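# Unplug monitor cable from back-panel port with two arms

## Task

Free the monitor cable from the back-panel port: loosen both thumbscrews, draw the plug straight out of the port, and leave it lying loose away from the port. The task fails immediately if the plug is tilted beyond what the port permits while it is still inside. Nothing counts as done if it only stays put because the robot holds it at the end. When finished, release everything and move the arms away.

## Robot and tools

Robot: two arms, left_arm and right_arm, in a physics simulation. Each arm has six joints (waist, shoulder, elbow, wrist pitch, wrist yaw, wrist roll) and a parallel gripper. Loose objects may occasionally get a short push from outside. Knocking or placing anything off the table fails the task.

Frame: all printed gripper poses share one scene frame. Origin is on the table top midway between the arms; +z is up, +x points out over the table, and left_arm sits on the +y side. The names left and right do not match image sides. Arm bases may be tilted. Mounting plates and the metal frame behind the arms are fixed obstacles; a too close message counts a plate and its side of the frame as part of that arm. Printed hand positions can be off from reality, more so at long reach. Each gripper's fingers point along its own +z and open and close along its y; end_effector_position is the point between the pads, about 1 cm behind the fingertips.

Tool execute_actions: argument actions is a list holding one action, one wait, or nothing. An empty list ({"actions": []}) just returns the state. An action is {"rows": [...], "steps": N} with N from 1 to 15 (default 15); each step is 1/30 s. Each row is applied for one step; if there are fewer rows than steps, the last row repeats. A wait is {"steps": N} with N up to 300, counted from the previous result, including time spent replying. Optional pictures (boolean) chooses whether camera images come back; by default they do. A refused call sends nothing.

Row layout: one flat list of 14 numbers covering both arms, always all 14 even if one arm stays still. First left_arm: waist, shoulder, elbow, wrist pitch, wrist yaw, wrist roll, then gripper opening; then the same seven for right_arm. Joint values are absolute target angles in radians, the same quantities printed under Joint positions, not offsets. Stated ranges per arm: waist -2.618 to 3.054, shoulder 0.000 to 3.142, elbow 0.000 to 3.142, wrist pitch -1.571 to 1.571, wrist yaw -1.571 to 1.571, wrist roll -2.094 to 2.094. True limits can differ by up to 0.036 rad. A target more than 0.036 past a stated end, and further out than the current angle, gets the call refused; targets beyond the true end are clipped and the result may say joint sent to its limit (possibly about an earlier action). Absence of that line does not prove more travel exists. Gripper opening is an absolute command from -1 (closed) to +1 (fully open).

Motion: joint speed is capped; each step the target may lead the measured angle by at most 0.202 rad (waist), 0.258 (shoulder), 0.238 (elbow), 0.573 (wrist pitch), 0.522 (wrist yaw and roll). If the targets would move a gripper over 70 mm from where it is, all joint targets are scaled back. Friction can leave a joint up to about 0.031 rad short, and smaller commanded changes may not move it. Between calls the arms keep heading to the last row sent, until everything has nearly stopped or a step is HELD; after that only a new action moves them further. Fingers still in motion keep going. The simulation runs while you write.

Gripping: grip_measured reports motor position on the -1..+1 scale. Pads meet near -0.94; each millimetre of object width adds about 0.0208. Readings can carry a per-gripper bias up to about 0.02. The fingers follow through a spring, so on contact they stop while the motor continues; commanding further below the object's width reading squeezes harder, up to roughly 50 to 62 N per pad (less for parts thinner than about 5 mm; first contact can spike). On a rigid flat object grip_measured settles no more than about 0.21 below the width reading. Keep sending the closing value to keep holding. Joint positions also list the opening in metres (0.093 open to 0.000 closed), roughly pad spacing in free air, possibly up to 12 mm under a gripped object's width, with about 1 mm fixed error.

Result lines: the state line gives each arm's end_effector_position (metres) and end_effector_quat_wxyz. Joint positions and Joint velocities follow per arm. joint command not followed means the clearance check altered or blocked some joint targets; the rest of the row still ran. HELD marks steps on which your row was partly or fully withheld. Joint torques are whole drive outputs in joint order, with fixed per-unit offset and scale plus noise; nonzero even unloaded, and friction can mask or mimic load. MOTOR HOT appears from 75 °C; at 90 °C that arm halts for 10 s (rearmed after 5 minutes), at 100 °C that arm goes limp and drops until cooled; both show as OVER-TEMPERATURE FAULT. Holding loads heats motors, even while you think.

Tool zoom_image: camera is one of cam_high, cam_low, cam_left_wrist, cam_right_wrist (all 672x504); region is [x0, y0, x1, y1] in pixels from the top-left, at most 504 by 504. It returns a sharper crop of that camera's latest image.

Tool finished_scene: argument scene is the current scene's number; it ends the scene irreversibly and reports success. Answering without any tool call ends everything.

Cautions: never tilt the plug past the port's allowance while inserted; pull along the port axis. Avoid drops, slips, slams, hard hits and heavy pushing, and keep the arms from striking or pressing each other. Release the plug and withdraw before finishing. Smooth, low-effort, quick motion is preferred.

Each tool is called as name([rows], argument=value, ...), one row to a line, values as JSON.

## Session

execute_actions(actions=[])

Scene clock: 0.00 s of 10600.00 s.
left_arm: end_effector_position=(+0.3870, +0.2120, +0.2273) grip_measured=-0.937 end_effector_quat_wxyz=(+0.266, +0.821, +0.505, -0.018) | right_arm: end_effector_position=(+0.2883, -0.0404, +0.1288) grip_measured=+0.994 end_effector_quat_wxyz=(+0.224, -0.555, +0.645, -0.475)
Joint positions: left_arm=[ 0.04   1.733  1.158 -0.658  0.418  1.86   0.   ] | right_arm=[ 1.074  2.108  0.801 -0.298  1.128 -0.245  0.093]
Joint velocities: left_arm=[-0.002  0.007 -0.017 -0.066  0.037 -0.007 -0.001] | right_arm=[ 0.012  0.012  0.012 -0.037 -0.007 -0.051 -0.   ]
Joint torques (N m, as the arm reports them, + toward a larger angle): no reading

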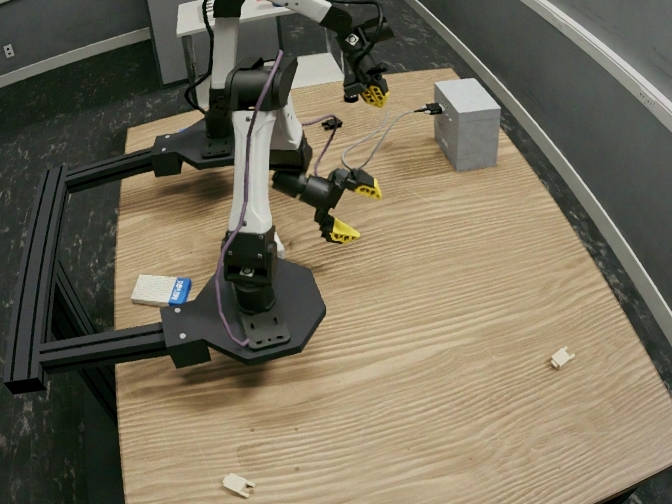

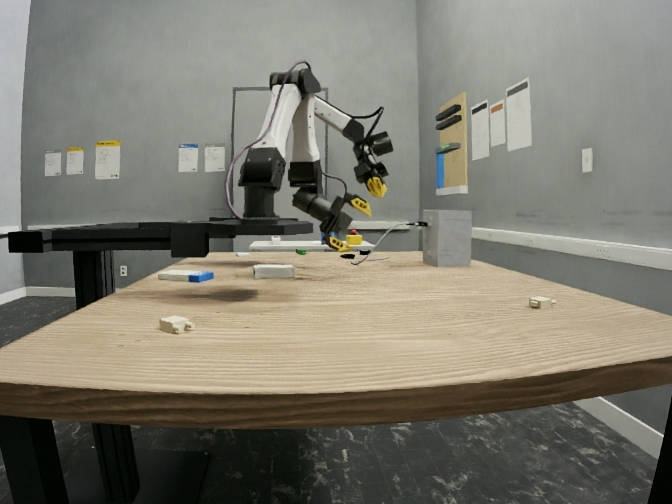

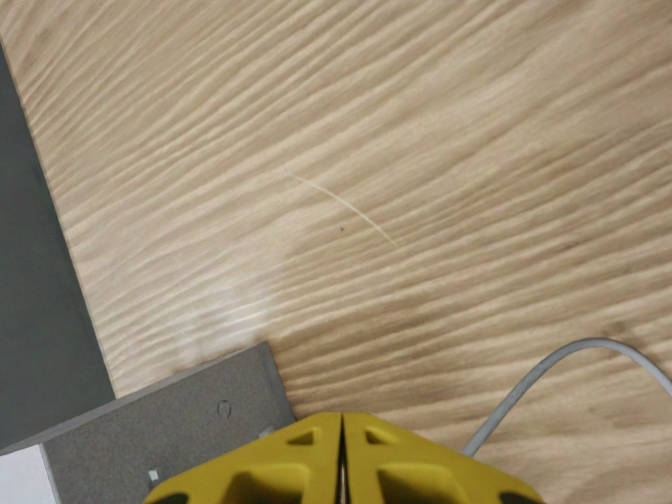

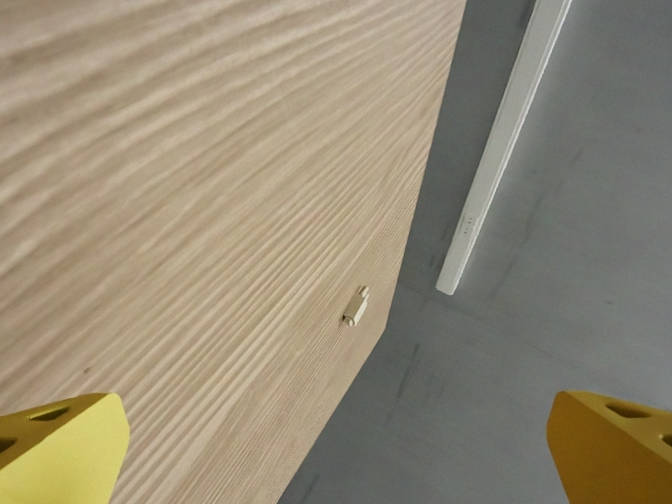

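execute_actions([
  {"rows":[[0.04,1.5,0.5,0.4,0,0,0.5,-0.3,1.4,0.7,-0.3,0.5,0,0.9]]},
], pictures=false)

execute_actions([
  {"rows":[[0.04,1.7,0.4,1.2,0,0,0.5,-0.3,1,0.6,0,0,0,0.9]]},
], pictures=false)

execute_actions([
  {"rows":[[0.07,2.05,0.45,1.3,0,0,0.5,-0.3,1,0.6,0,0,0,0.9]]},
], pictures=false)

execute_actions([
  {"steps":15},
])

Scene clock: 4.33 s of 10600.00 s.
left_arm: end_effector_position=(+0.3905, +0.2753, +0.2009) grip_measured=+0.498 end_effector_quat_wxyz=(+0.424, +0.227, +0.876, +0.039) | right_arm: end_effector_position=(+0.3798, -0.2881, +0.2406) grip_measured=+0.901 end_effector_quat_wxyz=(+0.301, +0.037, +0.925, -0.229)
Joint positions: left_arm=[0.037 1.501 0.499 0.324 0.022 0.39  0.069] | right_arm=[-0.002  1.39   0.721 -0.269  0.529 -0.016  0.088]
Joint velocities: left_arm=[-0.002  0.007  0.007  0.52  -0.154 -2.615 -0.   ] | right_arm=[-2.142  0.115 -0.022 -0.11  -0.139  0.095 -0.001]
Joint torques (N m, as the arm reports them, + toward a larger angle): left_arm=[ 0.14 -5.28  6.84  1.99 -0.02 -0.07] | right_arm=[ 0.55 -4.38  7.04  1.43  0.38  0.  ]
Steps of this call (steps 1 to 90: nothing new was sent; then 0.83 s passed at rest; steps 91 to 105: all 15 steps of this action). Readings (joint positions):
91: left_arm=[0.037 1.698 1.105 -0.560 0.360 1.777] | right_arm=[1.050 2.075 0.784 -0.290 1.041 -0.209]
92: left_arm=[0.037 1.637 1.019 -0.441 0.286 1.677] | right_arm=[0.996 2.006 0.752 -0.292 0.928 -0.171]
94: left_arm=[0.037 1.527 0.857 -0.221 0.184 1.478] | right_arm=[0.844 1.836 0.713 -0.307 0.767 -0.114]
98: left_arm=[0.037 1.488 0.585 0.155 0.078 1.079] | right_arm=[0.534 1.488 0.710 -0.288 0.608 -0.052]
105: the state above

Scene clock: 4.83 s of 10600.00 s.
left_arm: end_effector_position=(+0.4388, +0.2735, +0.2736) grip_measured=+0.498 end_effector_quat_wxyz=(+0.652, +0.048, +0.756, -0.042) | right_arm: end_effector_position=(+0.3830, -0.3131, +0.3549) grip_measured=+0.901 end_effector_quat_wxyz=(+0.543, +0.100, +0.831, -0.066)
Joint positions: left_arm=[0.037 1.702 0.411 1.159 0.008 0.021 0.069] | right_arm=[-0.303  0.987  0.61  -0.016  0.029 -0.006  0.088]
Joint velocities: left_arm=[-0.002  0.027 -0.007  0.212  0.066 -0.125  0.   ] | right_arm=[-0.002 -0.002 -0.002 -0.022 -0.168  0.051 -0.001]
Joint torques (N m, as the arm reports them, + toward a larger angle): left_arm=[ 0.23 -6.16  4.72  2.31 -0.06 -0.08] | right_arm=[ 0.02 -1.28  9.27  2.24  0.06  0.  ]
Steps of this call (steps 1 to 15: all 15 steps of this action). Readings (joint positions):
1: left_arm=[0.037 1.529 0.482 0.423 0.019 0.313] | right_arm=[-0.084 1.361 0.695 -0.227 0.450 -0.015]
2: left_arm=[0.037 1.580 0.469 0.549 0.017 0.251] | right_arm=[-0.164 1.293 0.652 -0.190 0.357 -0.013]
4: left_arm=[0.037 1.670 0.437 0.753 0.013 0.163] | right_arm=[-0.278 1.131 0.605 -0.152 0.244 -0.008]
8: left_arm=[0.037 1.702 0.411 0.994 0.009 0.071] | right_arm=[-0.303 0.986 0.609 -0.039 0.110 -0.006]
15: the state above

Scene clock: 5.33 s of 10600.00 s.
left_arm: end_effector_position=(+0.4427, +0.2824, +0.1695) grip_measured=+0.498 end_effector_quat_wxyz=(+0.575, +0.036, +0.817, -0.034) | right_arm: end_effector_position=(+0.3839, -0.3100, +0.3552) grip_measured=+0.901 end_effector_quat_wxyz=(+0.545, +0.095, +0.831, -0.058)
Joint positions: left_arm=[0.063 2.065 0.453 1.284 0.006 0.008 0.069] | right_arm=[-0.303  0.987  0.61  -0.014  0.009 -0.006  0.088]
Joint velocities: left_arm=[ 0.002  0.002  0.002  0.139 -0.051  0.066 -0.   ] | right_arm=[-0.002 -0.002  0.007 -0.051 -0.051  0.007  0.   ]
Joint torques (N m, as the arm reports them, + toward a larger angle): left_arm=[ 0.54 -8.72  3.51  2.39 -0.03 -0.08] | right_arm=[ 0.05 -1.47  9.4   2.32 -0.08  0.  ]
Steps of this call (steps 1 to 15: all 15 steps of this action). Readings (joint positions):
1: left_arm=[0.040 1.738 0.414 1.203 0.009 0.019] | right_arm=[-0.303 0.987 0.610 -0.016 0.024 -0.006]
2: left_arm=[0.047 1.808 0.434 1.253 0.009 0.016] | right_arm=[-0.303 0.987 0.610 -0.015 0.021 -0.006]
4: left_arm=[0.059 1.958 0.453 1.284 0.007 0.013] | right_arm=[-0.303 0.987 0.610 -0.015 0.016 -0.006]
8: left_arm=[0.063 2.065 0.453 1.248 0.006 0.010] | right_arm=[-0.303 0.987 0.610 -0.014 0.012 -0.006]
15: the state above

Scene clock: 5.83 s of 10600.00 s.
left_arm: end_effector_position=(+0.4433, +0.2823, +0.1713) grip_measured=+0.498 end_effector_quat_wxyz=(+0.578, +0.036, +0.815, -0.034) | right_arm: end_effector_position=(+0.3840, -0.3099, +0.3553) grip_measured=+0.901 end_effector_quat_wxyz=(+0.545, +0.095, +0.831, -0.058)
Joint positions: left_arm=[0.063 2.065 0.453 1.291 0.006 0.008 0.069] | right_arm=[-0.303  0.987  0.61  -0.014  0.008 -0.006  0.088]
Joint velocities: left_arm=[ 0.002  0.012  0.007  0.051 -0.037 -0.022 -0.   ] | right_arm=[-0.007 -0.012  0.017 -0.125 -0.095  0.051 -0.001]
Joint torques (N m, as the arm reports them, + toward a larger angle): left_arm=[ 0.58 -8.65  3.4   2.39 -0.06 -0.04] | right_arm=[ 0.09 -1.51  9.37  2.25 -0.01  0.03]
Steps of this call (steps 1 to 15: the robot went on to your last target). Readings (joint positions):
1: left_arm=[0.063 2.065 0.453 1.286 0.006 0.008] | right_arm=[-0.303 0.987 0.610 -0.014 0.009 -0.006]
2: left_arm=[0.063 2.065 0.453 1.287 0.006 0.008] | right_arm=[-0.303 0.987 0.610 -0.014 0.009 -0.006]
4: left_arm=[0.063 2.065 0.453 1.289 0.006 0.008] | right_arm=[-0.303 0.987 0.610 -0.014 0.009 -0.006]
8: left_arm=[0.063 2.065 0.453 1.290 0.006 0.008] | right_arm=[-0.303 0.987 0.610 -0.014 0.009 -0.006]
15: the state above
All arms were judged still, so your last target was given up. Only a new action makes them travel on or press farther. Fingers that are still opening or closing keep moving.

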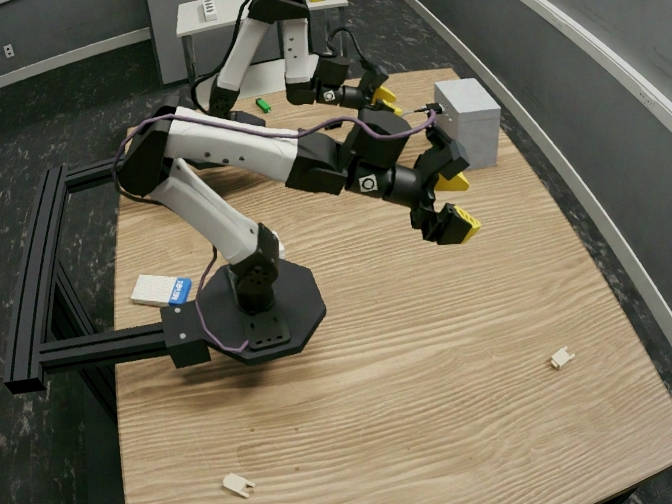

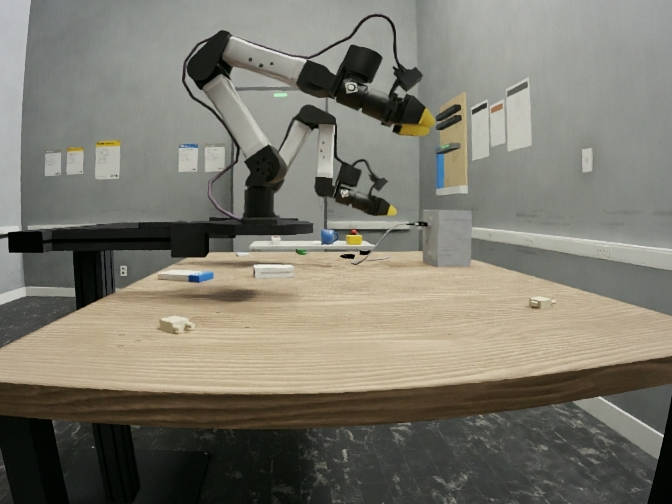

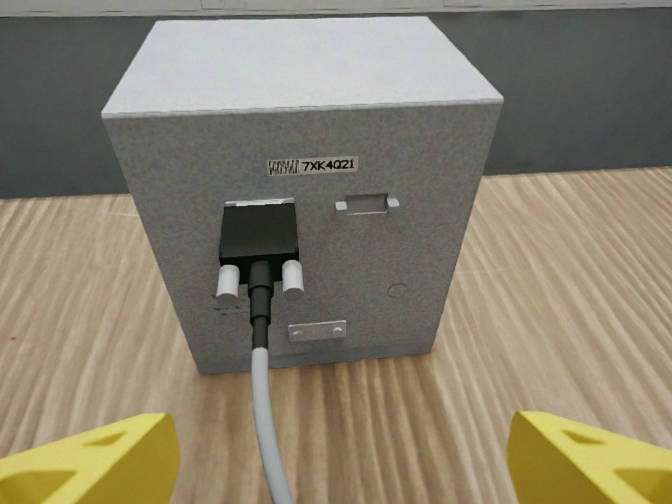

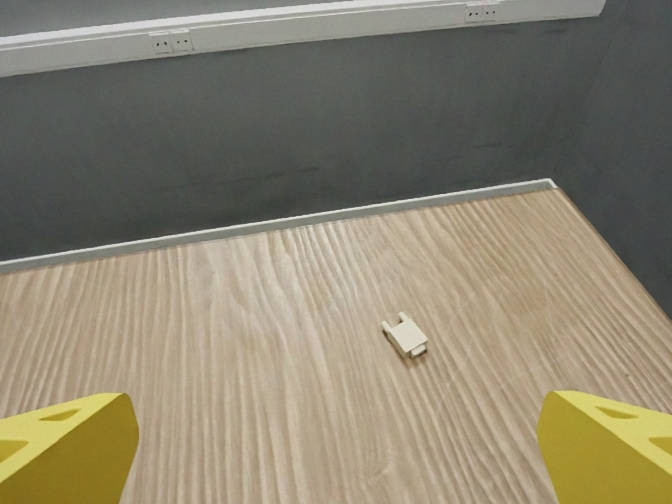

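execute_actions([
  {"rows":[[0.4,2.1,0.45,1.55,0.58,-1.4,-0.3,-0.3,1,0.6,0,0,0,0.9]]},
], pictures=false)

execute_actions([
  {"rows":[[0.38,2.45,0.68,1.55,0.58,-1.45,-0.3,-0.3,1,0.6,0,0,0,0.9]]},
], pictures=false)

execute_actions([
  {"steps":12},
])

Scene clock: 10.97 s of 10600.00 s.
left_arm: end_effector_position=(+0.4411, +0.3407, +0.2215) grip_measured=-0.298 end_effector_quat_wxyz=(+0.461, -0.364, +0.644, -0.489) | right_arm: end_effector_position=(+0.3840, -0.3099, +0.3553) grip_measured=+0.901 end_effector_quat_wxyz=(+0.545, +0.095, +0.831, -0.058)
Joint positions: left_arm=[ 0.407  2.086  0.453  1.534  0.55  -1.254  0.031] | right_arm=[-0.303  0.987  0.61  -0.014  0.008 -0.006  0.088]
Joint velocities: left_arm=[ 0.002  0.002  0.002  0.066  0.139 -0.901 -0.002] | right_arm=[-0.012 -0.007 -0.017  0.022  0.022 -0.037  0.   ]
Joint torques (N m, as the arm reports them, + toward a larger angle): left_arm=[-0.57 -6.37  3.18  2.28  0.1   0.02] | right_arm=[-0.18 -1.57  9.34  2.27  0.06  0.03]
Steps of this call (steps 1 to 90: nothing new was sent; then 1.63 s passed at rest; steps 91 to 105: all 15 steps of this action). Readings (joint positions):
91: left_arm=[0.092 2.071 0.453 1.321 0.097 -0.074] | right_arm=[-0.303 0.987 0.610 -0.014 0.008 -0.006]
92: left_arm=[0.147 2.081 0.453 1.364 0.203 -0.173] | right_arm=[-0.303 0.987 0.610 -0.014 0.008 -0.006]
94: left_arm=[0.286 2.086 0.453 1.429 0.342 -0.372] | right_arm=[-0.303 0.987 0.610 -0.014 0.008 -0.006]
98: left_arm=[0.416 2.086 0.453 1.501 0.457 -0.771] | right_arm=[-0.303 0.987 0.610 -0.014 0.008 -0.006]
105: the state above

Scene clock: 11.47 s of 10600.00 s.
left_arm: end_effector_position=(+0.4681, +0.3340, +0.1209) grip_measured=-0.298 end_effector_quat_wxyz=(+0.349, -0.454, +0.635, -0.518) | right_arm: end_effector_position=(+0.3840, -0.3099, +0.3553) grip_measured=+0.901 end_effector_quat_wxyz=(+0.545, +0.095, +0.831, -0.058)
Joint positions: left_arm=[ 0.388  2.463  0.673  1.537  0.572 -1.435  0.031] | right_arm=[-0.303  0.987  0.61  -0.014  0.008 -0.006  0.088]
Joint velocities: left_arm=[-0.017 -0.007  0.002  0.007 -0.051 -0.007 -0.001] | right_arm=[-0.022  0.017 -0.002  0.066 -0.037 -0.007 -0.   ]
Joint torques (N m, as the arm reports them, + toward a larger angle): left_arm=[ -0.68 -10.17   2.85   2.25   0.11   0.01] | right_arm=[ 0.13 -1.54  9.47  2.24  0.02  0.07]
Steps of this call (steps 1 to 15: all 15 steps of this action). Readings (joint positions):
1: left_arm=[0.405 2.123 0.485 1.554 0.561 -1.290] | right_arm=[-0.303 0.987 0.610 -0.014 0.008 -0.006]
2: left_arm=[0.399 2.198 0.561 1.568 0.565 -1.319] | right_arm=[-0.303 0.987 0.610 -0.014 0.008 -0.006]
4: left_arm=[0.391 2.346 0.664 1.567 0.565 -1.361] | right_arm=[-0.303 0.987 0.610 -0.014 0.008 -0.006]
8: left_arm=[0.388 2.464 0.673 1.524 0.569 -1.411] | right_arm=[-0.303 0.987 0.610 -0.014 0.008 -0.006]
15: the state above

Scene clock: 11.87 s of 10600.00 s.
left_arm: end_effector_position=(+0.4682, +0.3340, +0.1216) grip_measured=-0.298 end_effector_quat_wxyz=(+0.349, -0.454, +0.634, -0.520) | right_arm: end_effector_position=(+0.3840, -0.3099, +0.3553) grip_measured=+0.901 end_effector_quat_wxyz=(+0.545, +0.095, +0.831, -0.058)
Joint positions: left_arm=[ 0.388  2.463  0.673  1.541  0.572 -1.441  0.031] | right_arm=[-0.303  0.987  0.61  -0.014  0.008 -0.006  0.088]
Joint velocities: left_arm=[-0.012  0.007 -0.007 -0.095 -0.037  0.037 -0.   ] | right_arm=[-0.002  0.002  0.002  0.022  0.051  0.066  0.   ]
Joint torques (N m, as the arm reports them, + toward a larger angle): left_arm=[ -0.56 -10.06   3.     2.28   0.14   0.  ] | right_arm=[ 0.   -1.29  9.27  2.29 -0.02  0.02]
Steps of this call (steps 1 to 12: the robot went on to your last target). Readings (joint positions):
1: left_arm=[0.388 2.463 0.673 1.538 0.572 -1.436] | right_arm=[-0.303 0.987 0.610 -0.014 0.008 -0.006]
2: left_arm=[0.388 2.463 0.673 1.539 0.572 -1.437] | right_arm=[-0.303 0.987 0.610 -0.014 0.008 -0.006]
4: left_arm=[0.388 2.463 0.673 1.540 0.572 -1.439] | right_arm=[-0.303 0.987 0.610 -0.014 0.008 -0.006]
8: left_arm=[0.388 2.463 0.673 1.541 0.572 -1.440] | right_arm=[-0.303 0.987 0.610 -0.014 0.008 -0.006]
12: the state above

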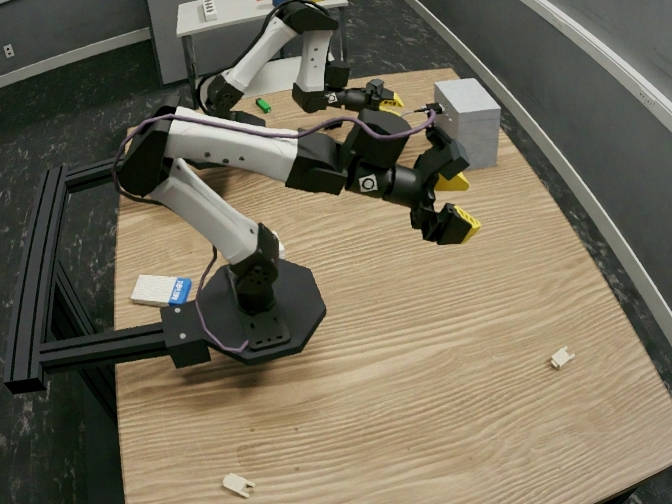

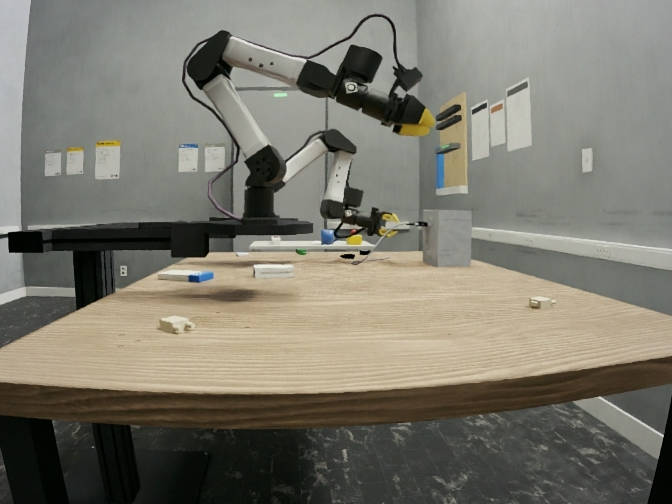

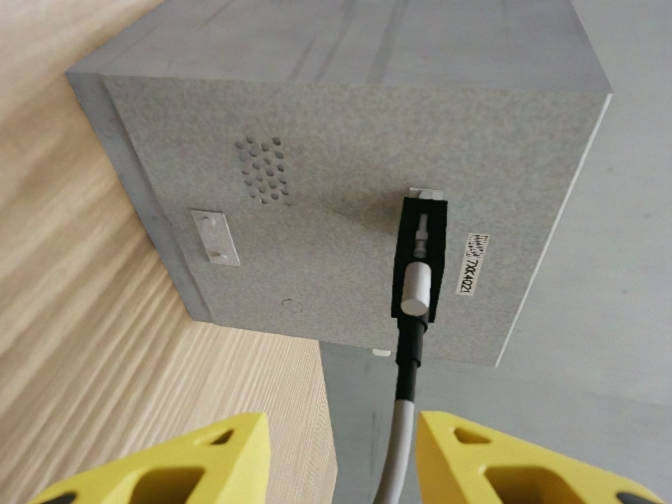

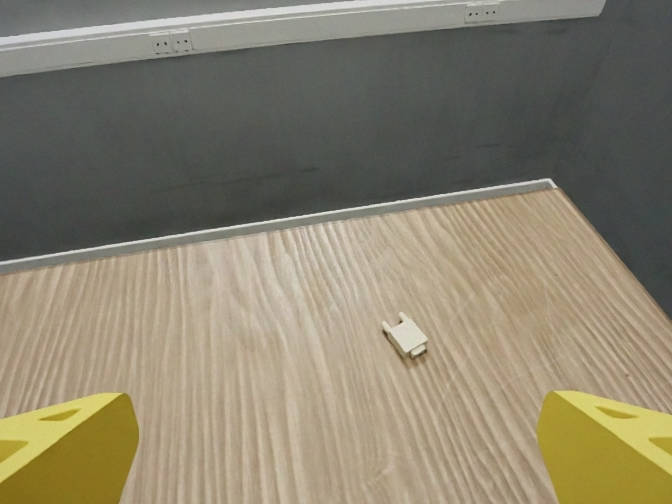

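execute_actions([
  {"rows":[[0.35,2.5,0.79,1.55,0.58,-1.45,-0.3,-0.3,1,0.6,0,0,0,0.9]]},
])

Scene clock: 13.97 s of 10600.00 s.
left_arm: end_effector_position=(+0.4944, +0.3243, +0.1348) grip_measured=-0.298 end_effector_quat_wxyz=(+0.369, -0.420, +0.631, -0.538) | right_arm: end_effector_position=(+0.3840, -0.3099, +0.3553) grip_measured=+0.901 end_effector_quat_wxyz=(+0.545, +0.095, +0.831, -0.058)
Joint positions: left_arm=[ 0.354  2.487  0.772  1.547  0.574 -1.442  0.031] | right_arm=[-0.303  0.987  0.61  -0.014  0.008 -0.006  0.088]
Joint velocities: left_arm=[ 0.002 -0.002  0.012 -0.037  0.037  0.037  0.   ] | right_arm=[-0.027  0.007 -0.007 -0.022  0.022 -0.022  0.   ]
Joint torques (N m, as the arm reports them, + toward a larger angle): left_arm=[-0.4  -8.75  4.32  2.24  0.1   0.01] | right_arm=[ 0.17 -1.37  9.41  2.25  0.    0.05]
Steps of this call (steps 1 to 15: the robot went on to your last target; steps 16 to 48: nothing new was sent; steps 49 to 63: all 15 steps of this action). Readings (joint positions):
49: left_arm=[0.385 2.468 0.687 1.541 0.574 -1.442] | right_arm=[-0.303 0.987 0.610 -0.014 0.008 -0.006]
50: left_arm=[0.378 2.479 0.717 1.541 0.574 -1.442] | right_arm=[-0.303 0.987 0.610 -0.014 0.008 -0.006]
52: left_arm=[0.364 2.487 0.759 1.541 0.574 -1.442] | right_arm=[-0.303 0.987 0.610 -0.014 0.008 -0.006]
56: left_arm=[0.354 2.487 0.772 1.547 0.574 -1.442] | right_arm=[-0.303 0.987 0.610 -0.014 0.008 -0.006]
63: the state above

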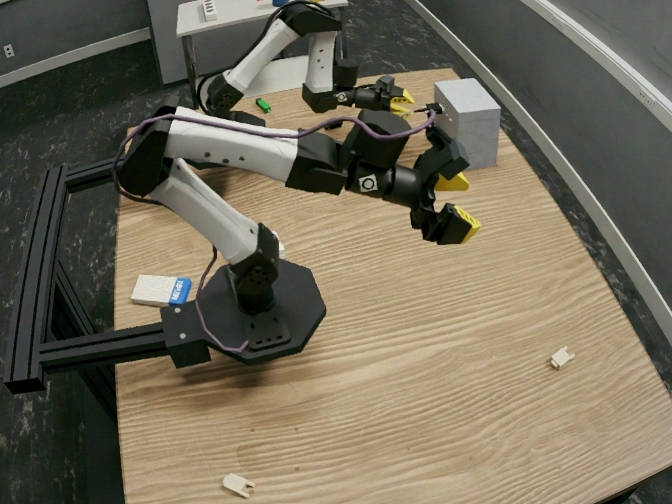

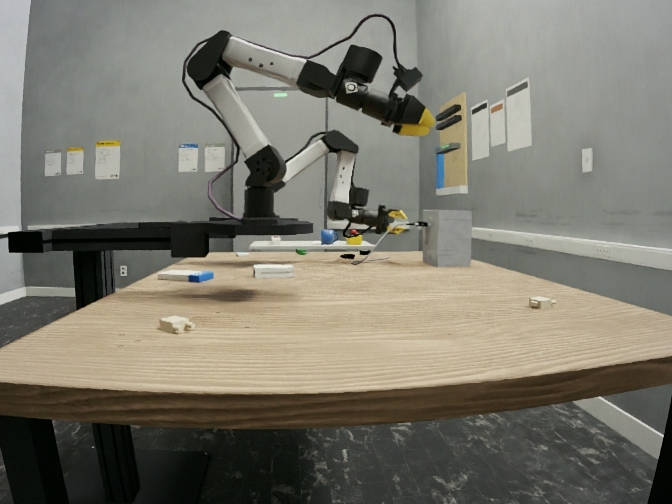

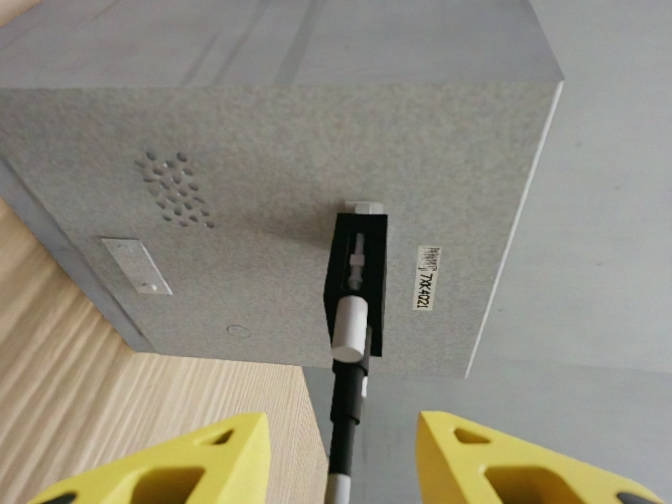

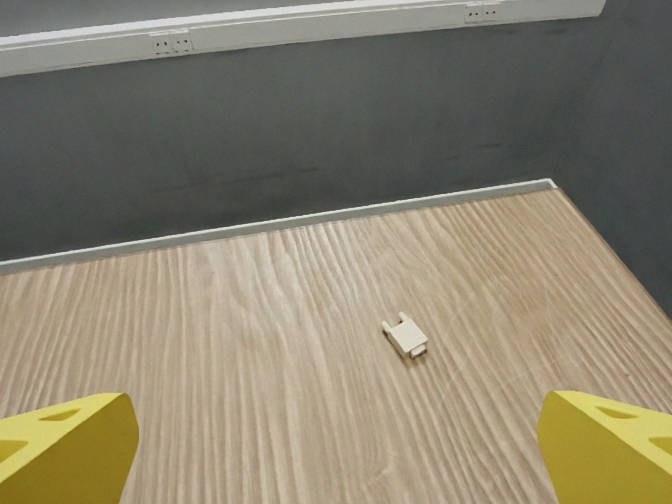

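execute_actions([
  {"rows":[[0.345,2.57,0.905,1.55,0.58,-1.45,-0.5,-0.3,1,0.6,0,0,0,0.9]]},
])

execute_actions([
  {"rows":[[0.345,2.57,0.905,1.55,0.58,-0.7,-0.5,-0.3,1,0.6,0,0,0,0.9]]},
])

Scene clock: 16.43 s of 10600.00 s.
left_arm: end_effector_position=(+0.5163, +0.3276, +0.1310) grip_measured=-0.498 end_effector_quat_wxyz=(+0.384, -0.404, +0.625, -0.546) | right_arm: end_effector_position=(+0.3840, -0.3099, +0.3553) grip_measured=+0.901 end_effector_quat_wxyz=(+0.545, +0.095, +0.831, -0.058)
Joint positions: left_arm=[ 0.354  2.555  0.884  1.552  0.579 -1.442  0.021] | right_arm=[-0.303  0.987  0.61  -0.014  0.008 -0.006  0.088]
Joint velocities: left_arm=[ 0.002  0.002 -0.007 -0.022  0.007 -0.037 -0.   ] | right_arm=[-0.002 -0.002 -0.002 -0.022  0.022  0.037  0.001]
Joint torques (N m, as the arm reports them, + toward a larger angle): left_arm=[-0.66 -9.08  4.78  2.19  0.02 -0.01] | right_arm=[-0.26 -1.51  9.26  2.21 -0.02  0.01]
Steps of this call (steps 1 to 15: the robot went on to your last target; steps 16 to 59: nothing new was sent; steps 60 to 74: all 15 steps of this action). Readings (joint positions):
60: left_arm=[0.354 2.498 0.790 1.551 0.578 -1.442] | right_arm=[-0.303 0.987 0.610 -0.014 0.008 -0.006]
61: left_arm=[0.354 2.520 0.828 1.553 0.579 -1.442] | right_arm=[-0.303 0.987 0.610 -0.014 0.008 -0.006]
63: left_arm=[0.354 2.549 0.876 1.552 0.579 -1.442] | right_arm=[-0.303 0.987 0.610 -0.014 0.008 -0.006]
67: left_arm=[0.354 2.555 0.884 1.552 0.579 -1.442] | right_arm=[-0.303 0.987 0.610 -0.014 0.008 -0.006]
74: the state above

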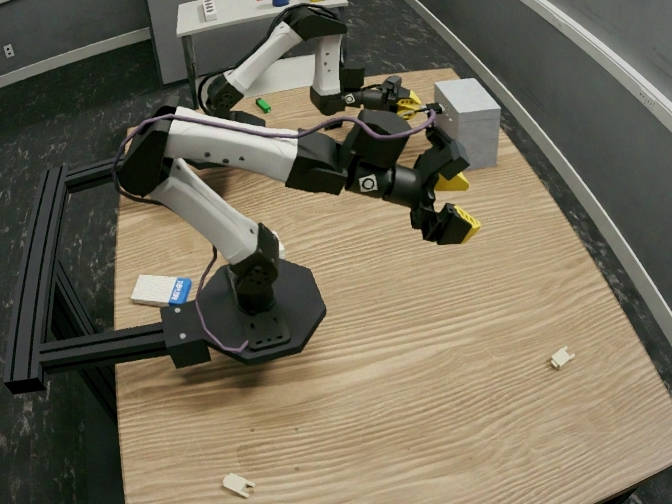

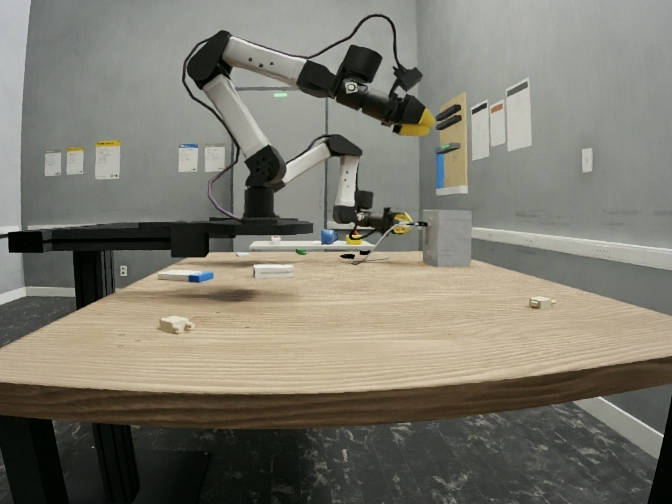

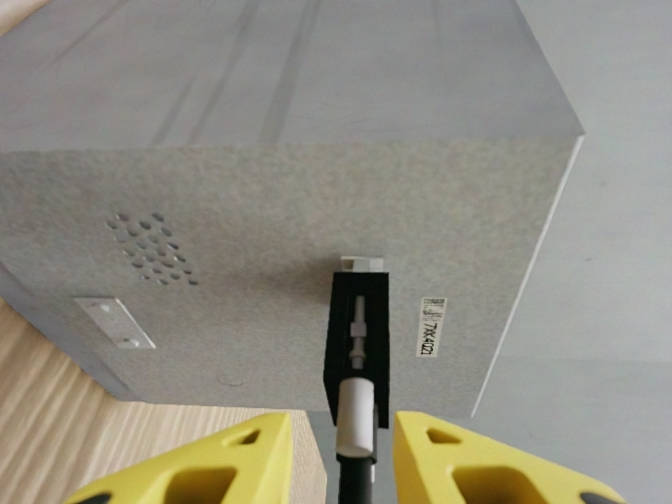

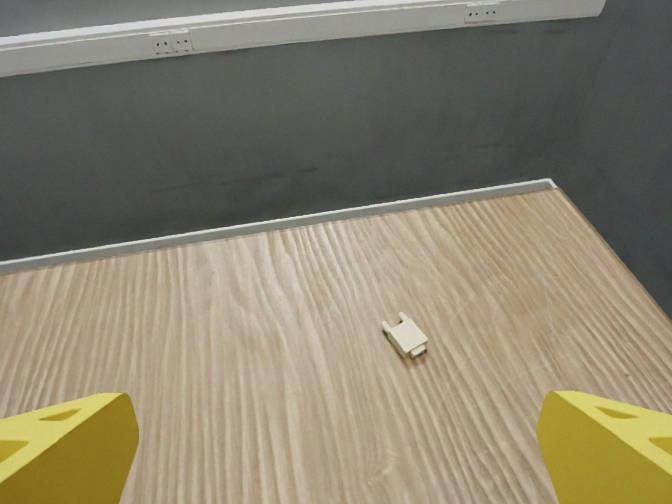

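Scene clock: 16.93 s of 10600.00 s.
left_arm: end_effector_position=(+0.5163, +0.3276, +0.1309) grip_measured=-0.498 end_effector_quat_wxyz=(+0.548, -0.164, +0.727, -0.380) | right_arm: end_effector_position=(+0.3840, -0.3099, +0.3553) grip_measured=+0.901 end_effector_quat_wxyz=(+0.545, +0.095, +0.831, -0.058)
Joint positions: left_arm=[ 0.354  2.555  0.884  1.551  0.579 -0.738  0.021] | right_arm=[-0.303  0.987  0.61  -0.014  0.008 -0.006  0.088]
Joint velocities: left_arm=[ 0.002 -0.012  0.002 -0.037 -0.066  0.154  0.   ] | right_arm=[-0.002  0.002 -0.002  0.007  0.022 -0.007 -0.001]
Joint torques (N m, as the arm reports them, + toward a larger angle): left_arm=[-0.76 -9.2   4.95  2.15  0.05  0.1 ] | right_arm=[-0.16 -1.3   9.14  2.27  0.03  0.01]
Steps of this call (steps 1 to 15: all 15 steps of this action). Readings (joint positions):
1: left_arm=[0.354 2.555 0.884 1.551 0.579 -1.360] | right_arm=[-0.303 0.987 0.610 -0.014 0.008 -0.006]
2: left_arm=[0.354 2.555 0.884 1.551 0.579 -1.259] | right_arm=[-0.303 0.987 0.610 -0.014 0.008 -0.006]
4: left_arm=[0.354 2.555 0.884 1.551 0.579 -1.070] | right_arm=[-0.303 0.987 0.610 -0.014 0.008 -0.006]
8: left_arm=[0.354 2.555 0.884 1.551 0.579 -0.855] | right_arm=[-0.303 0.987 0.610 -0.014 0.008 -0.006]
15: the state above

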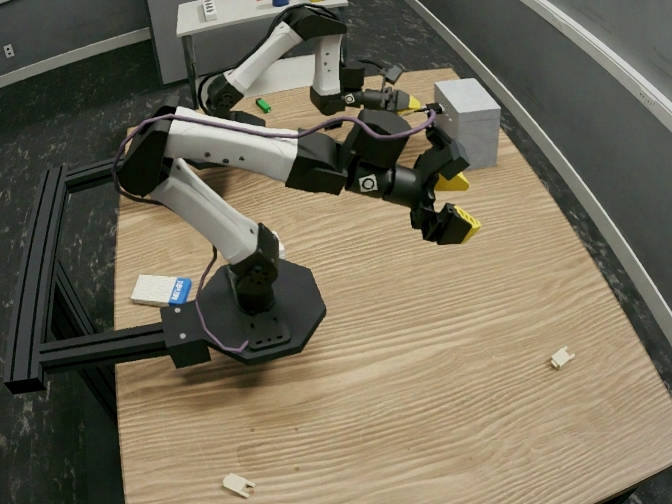

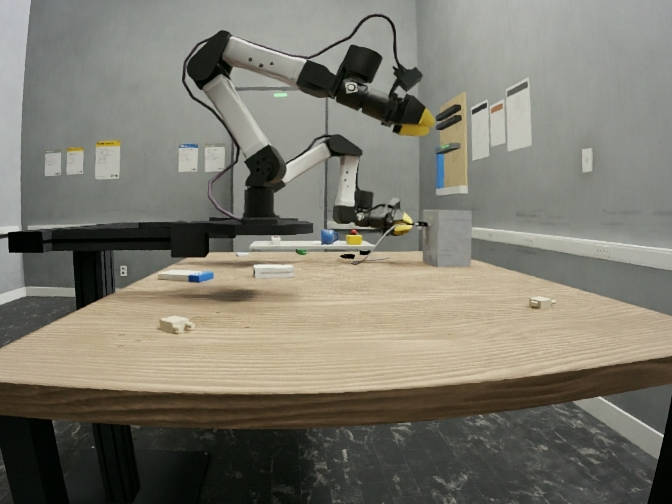

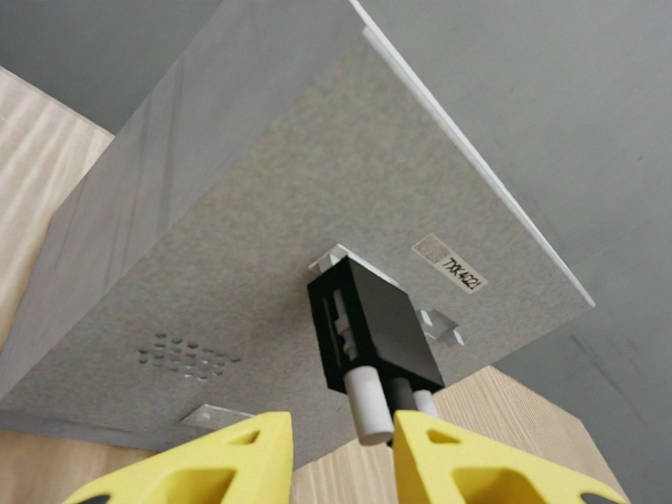

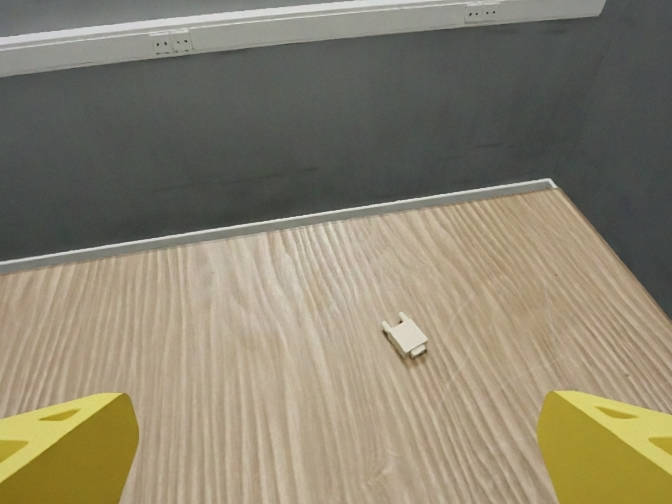

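execute_actions([
  {"rows":[[0.327,2.582,0.938,1.55,0.58,-0.7,-0.6,-0.3,1,0.6,0,0,0,0.9]]},
])

execute_actions([
  {"rows":[[0.327,2.582,0.938,1.55,0.58,-1.6,-0.6,-0.3,1,0.6,0,0,0,0.9]]},
])

Scene clock: 19.70 s of 10600.00 s.
left_arm: end_effector_position=(+0.5191, +0.3258, +0.1313) grip_measured=-0.598 end_effector_quat_wxyz=(+0.558, -0.148, +0.726, -0.373) | right_arm: end_effector_position=(+0.3840, -0.3099, +0.3553) grip_measured=+0.901 end_effector_quat_wxyz=(+0.545, +0.095, +0.831, -0.058)
Joint positions: left_arm=[ 0.349  2.567  0.899  1.561  0.58  -0.707  0.016] | right_arm=[-0.303  0.987  0.61  -0.014  0.008 -0.006  0.088]
Joint velocities: left_arm=[-0.002  0.002 -0.012 -0.051 -0.037  0.081  0.001] | right_arm=[-0.007 -0.032  0.007  0.007  0.051 -0.037  0.   ]
Joint torques (N m, as the arm reports them, + toward a larger angle): left_arm=[-1.84 -9.2   6.29  2.05  0.04  0.14] | right_arm=[-0.14 -1.56  9.37  2.25  0.04 -0.01]
Steps of this call (steps 1 to 30: the robot went on to your last target; steps 31 to 68: nothing new was sent; steps 69 to 83: all 15 steps of this action). Readings (joint positions):
69: left_arm=[0.352 2.557 0.889 1.551 0.579 -0.708] | right_arm=[-0.303 0.987 0.610 -0.014 0.008 -0.006]
70: left_arm=[0.349 2.562 0.898 1.551 0.578 -0.707] | right_arm=[-0.303 0.987 0.610 -0.014 0.008 -0.006]
72: left_arm=[0.349 2.566 0.899 1.558 0.580 -0.707] | right_arm=[-0.303 0.987 0.610 -0.014 0.008 -0.006]
76: left_arm=[0.349 2.567 0.899 1.561 0.580 -0.707] | right_arm=[-0.303 0.987 0.610 -0.014 0.008 -0.006]
83: the state above

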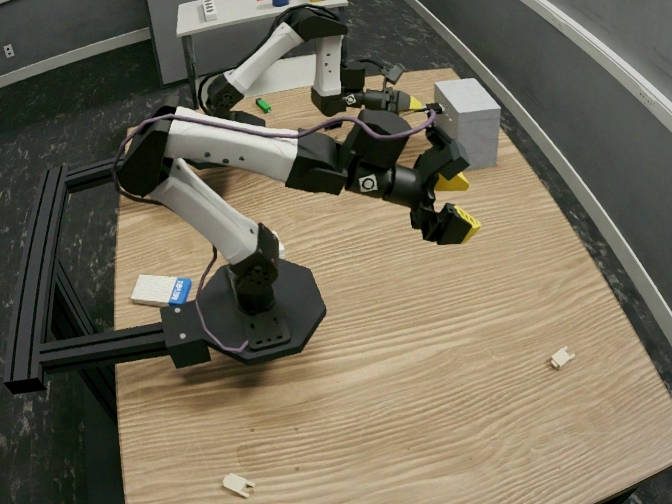

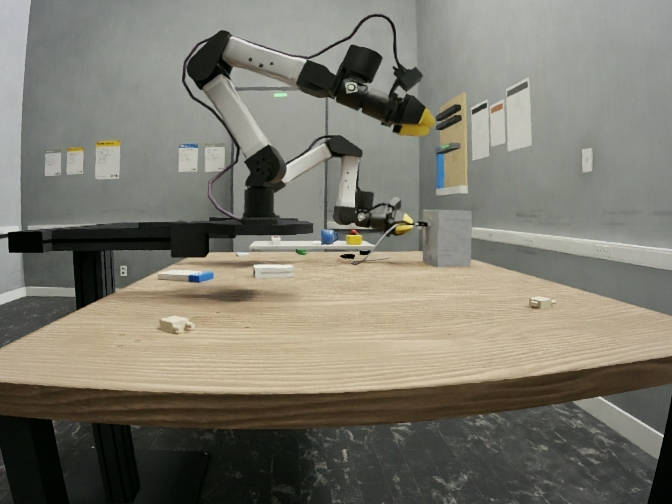

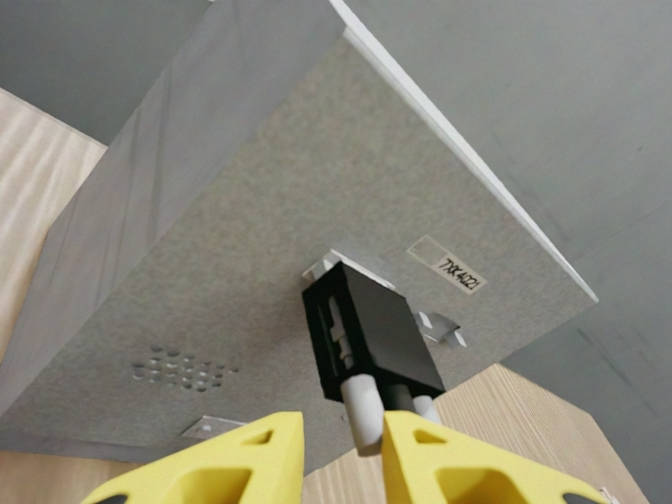

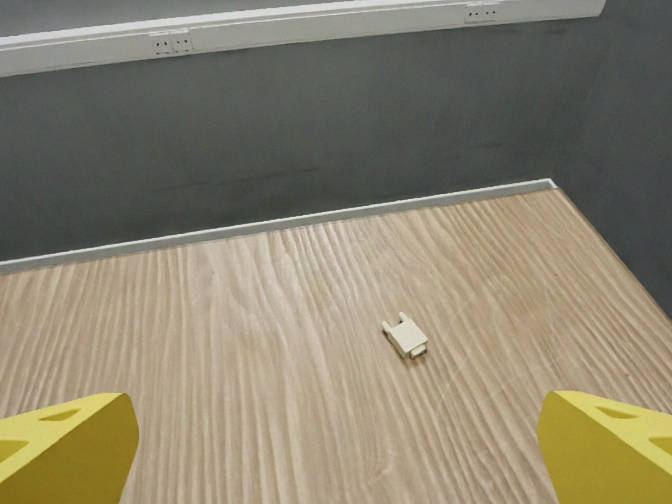

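Scene clock: 20.20 s of 10600.00 s.
left_arm: end_effector_position=(+0.5225, +0.3174, +0.1332) grip_measured=-0.598 end_effector_quat_wxyz=(+0.354, -0.420, +0.606, -0.575) | right_arm: end_effector_position=(+0.3840, -0.3099, +0.3553) grip_measured=+0.901 end_effector_quat_wxyz=(+0.545, +0.095, +0.831, -0.058)
Joint positions: left_arm=[ 0.333  2.573  0.916  1.561  0.588 -1.548  0.016] | right_arm=[-0.303  0.987  0.61  -0.014  0.008 -0.006  0.088]
Joint velocities: left_arm=[-0.002 -0.007 -0.017  0.007  0.007 -0.256  0.001] | right_arm=[ 0.002 -0.012 -0.002 -0.022 -0.022 -0.007  0.   ]
Joint torques (N m, as the arm reports them, + toward a larger angle): left_arm=[-0.47 -9.67  5.    2.08 -0.01  0.04] | right_arm=[-0.06 -1.53  9.17  2.25  0.    0.02]
Steps of this call (steps 1 to 15: all 15 steps of this action). Readings (joint positions):
1: left_arm=[0.349 2.567 0.899 1.560 0.580 -0.789] | right_arm=[-0.303 0.987 0.610 -0.014 0.008 -0.006]
2: left_arm=[0.349 2.569 0.899 1.559 0.581 -0.889] | right_arm=[-0.303 0.987 0.610 -0.014 0.008 -0.006]
4: left_arm=[0.349 2.571 0.899 1.559 0.586 -1.088] | right_arm=[-0.303 0.987 0.610 -0.014 0.008 -0.006]
8: left_arm=[0.341 2.573 0.910 1.561 0.588 -1.385] | right_arm=[-0.303 0.987 0.610 -0.014 0.008 -0.006]
15: the state above

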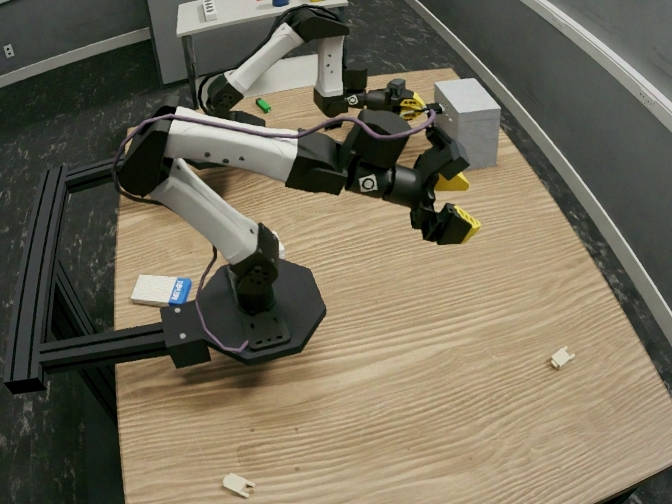

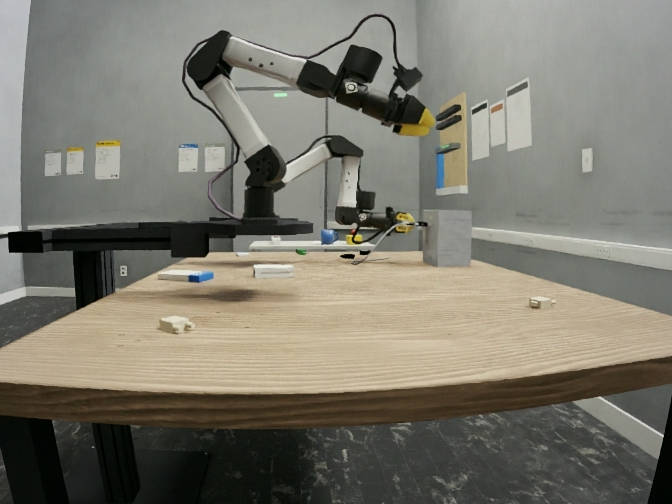

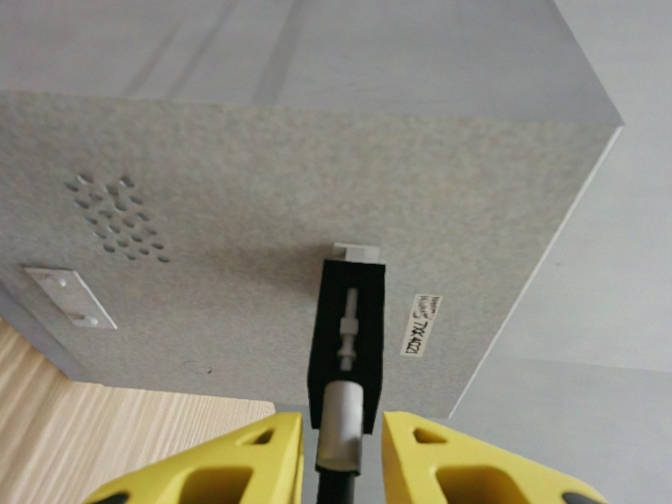

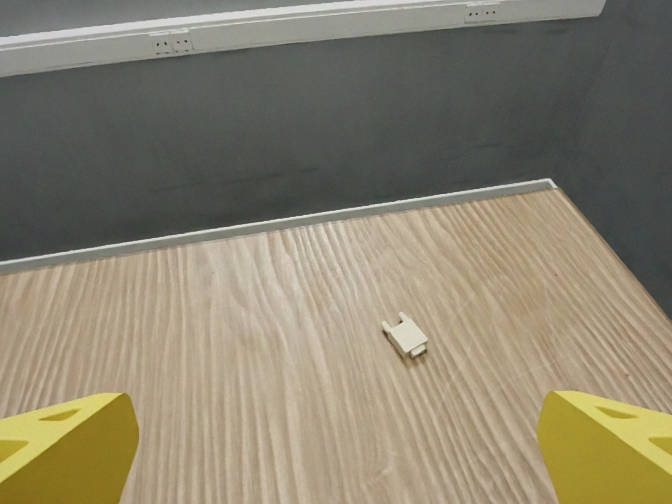

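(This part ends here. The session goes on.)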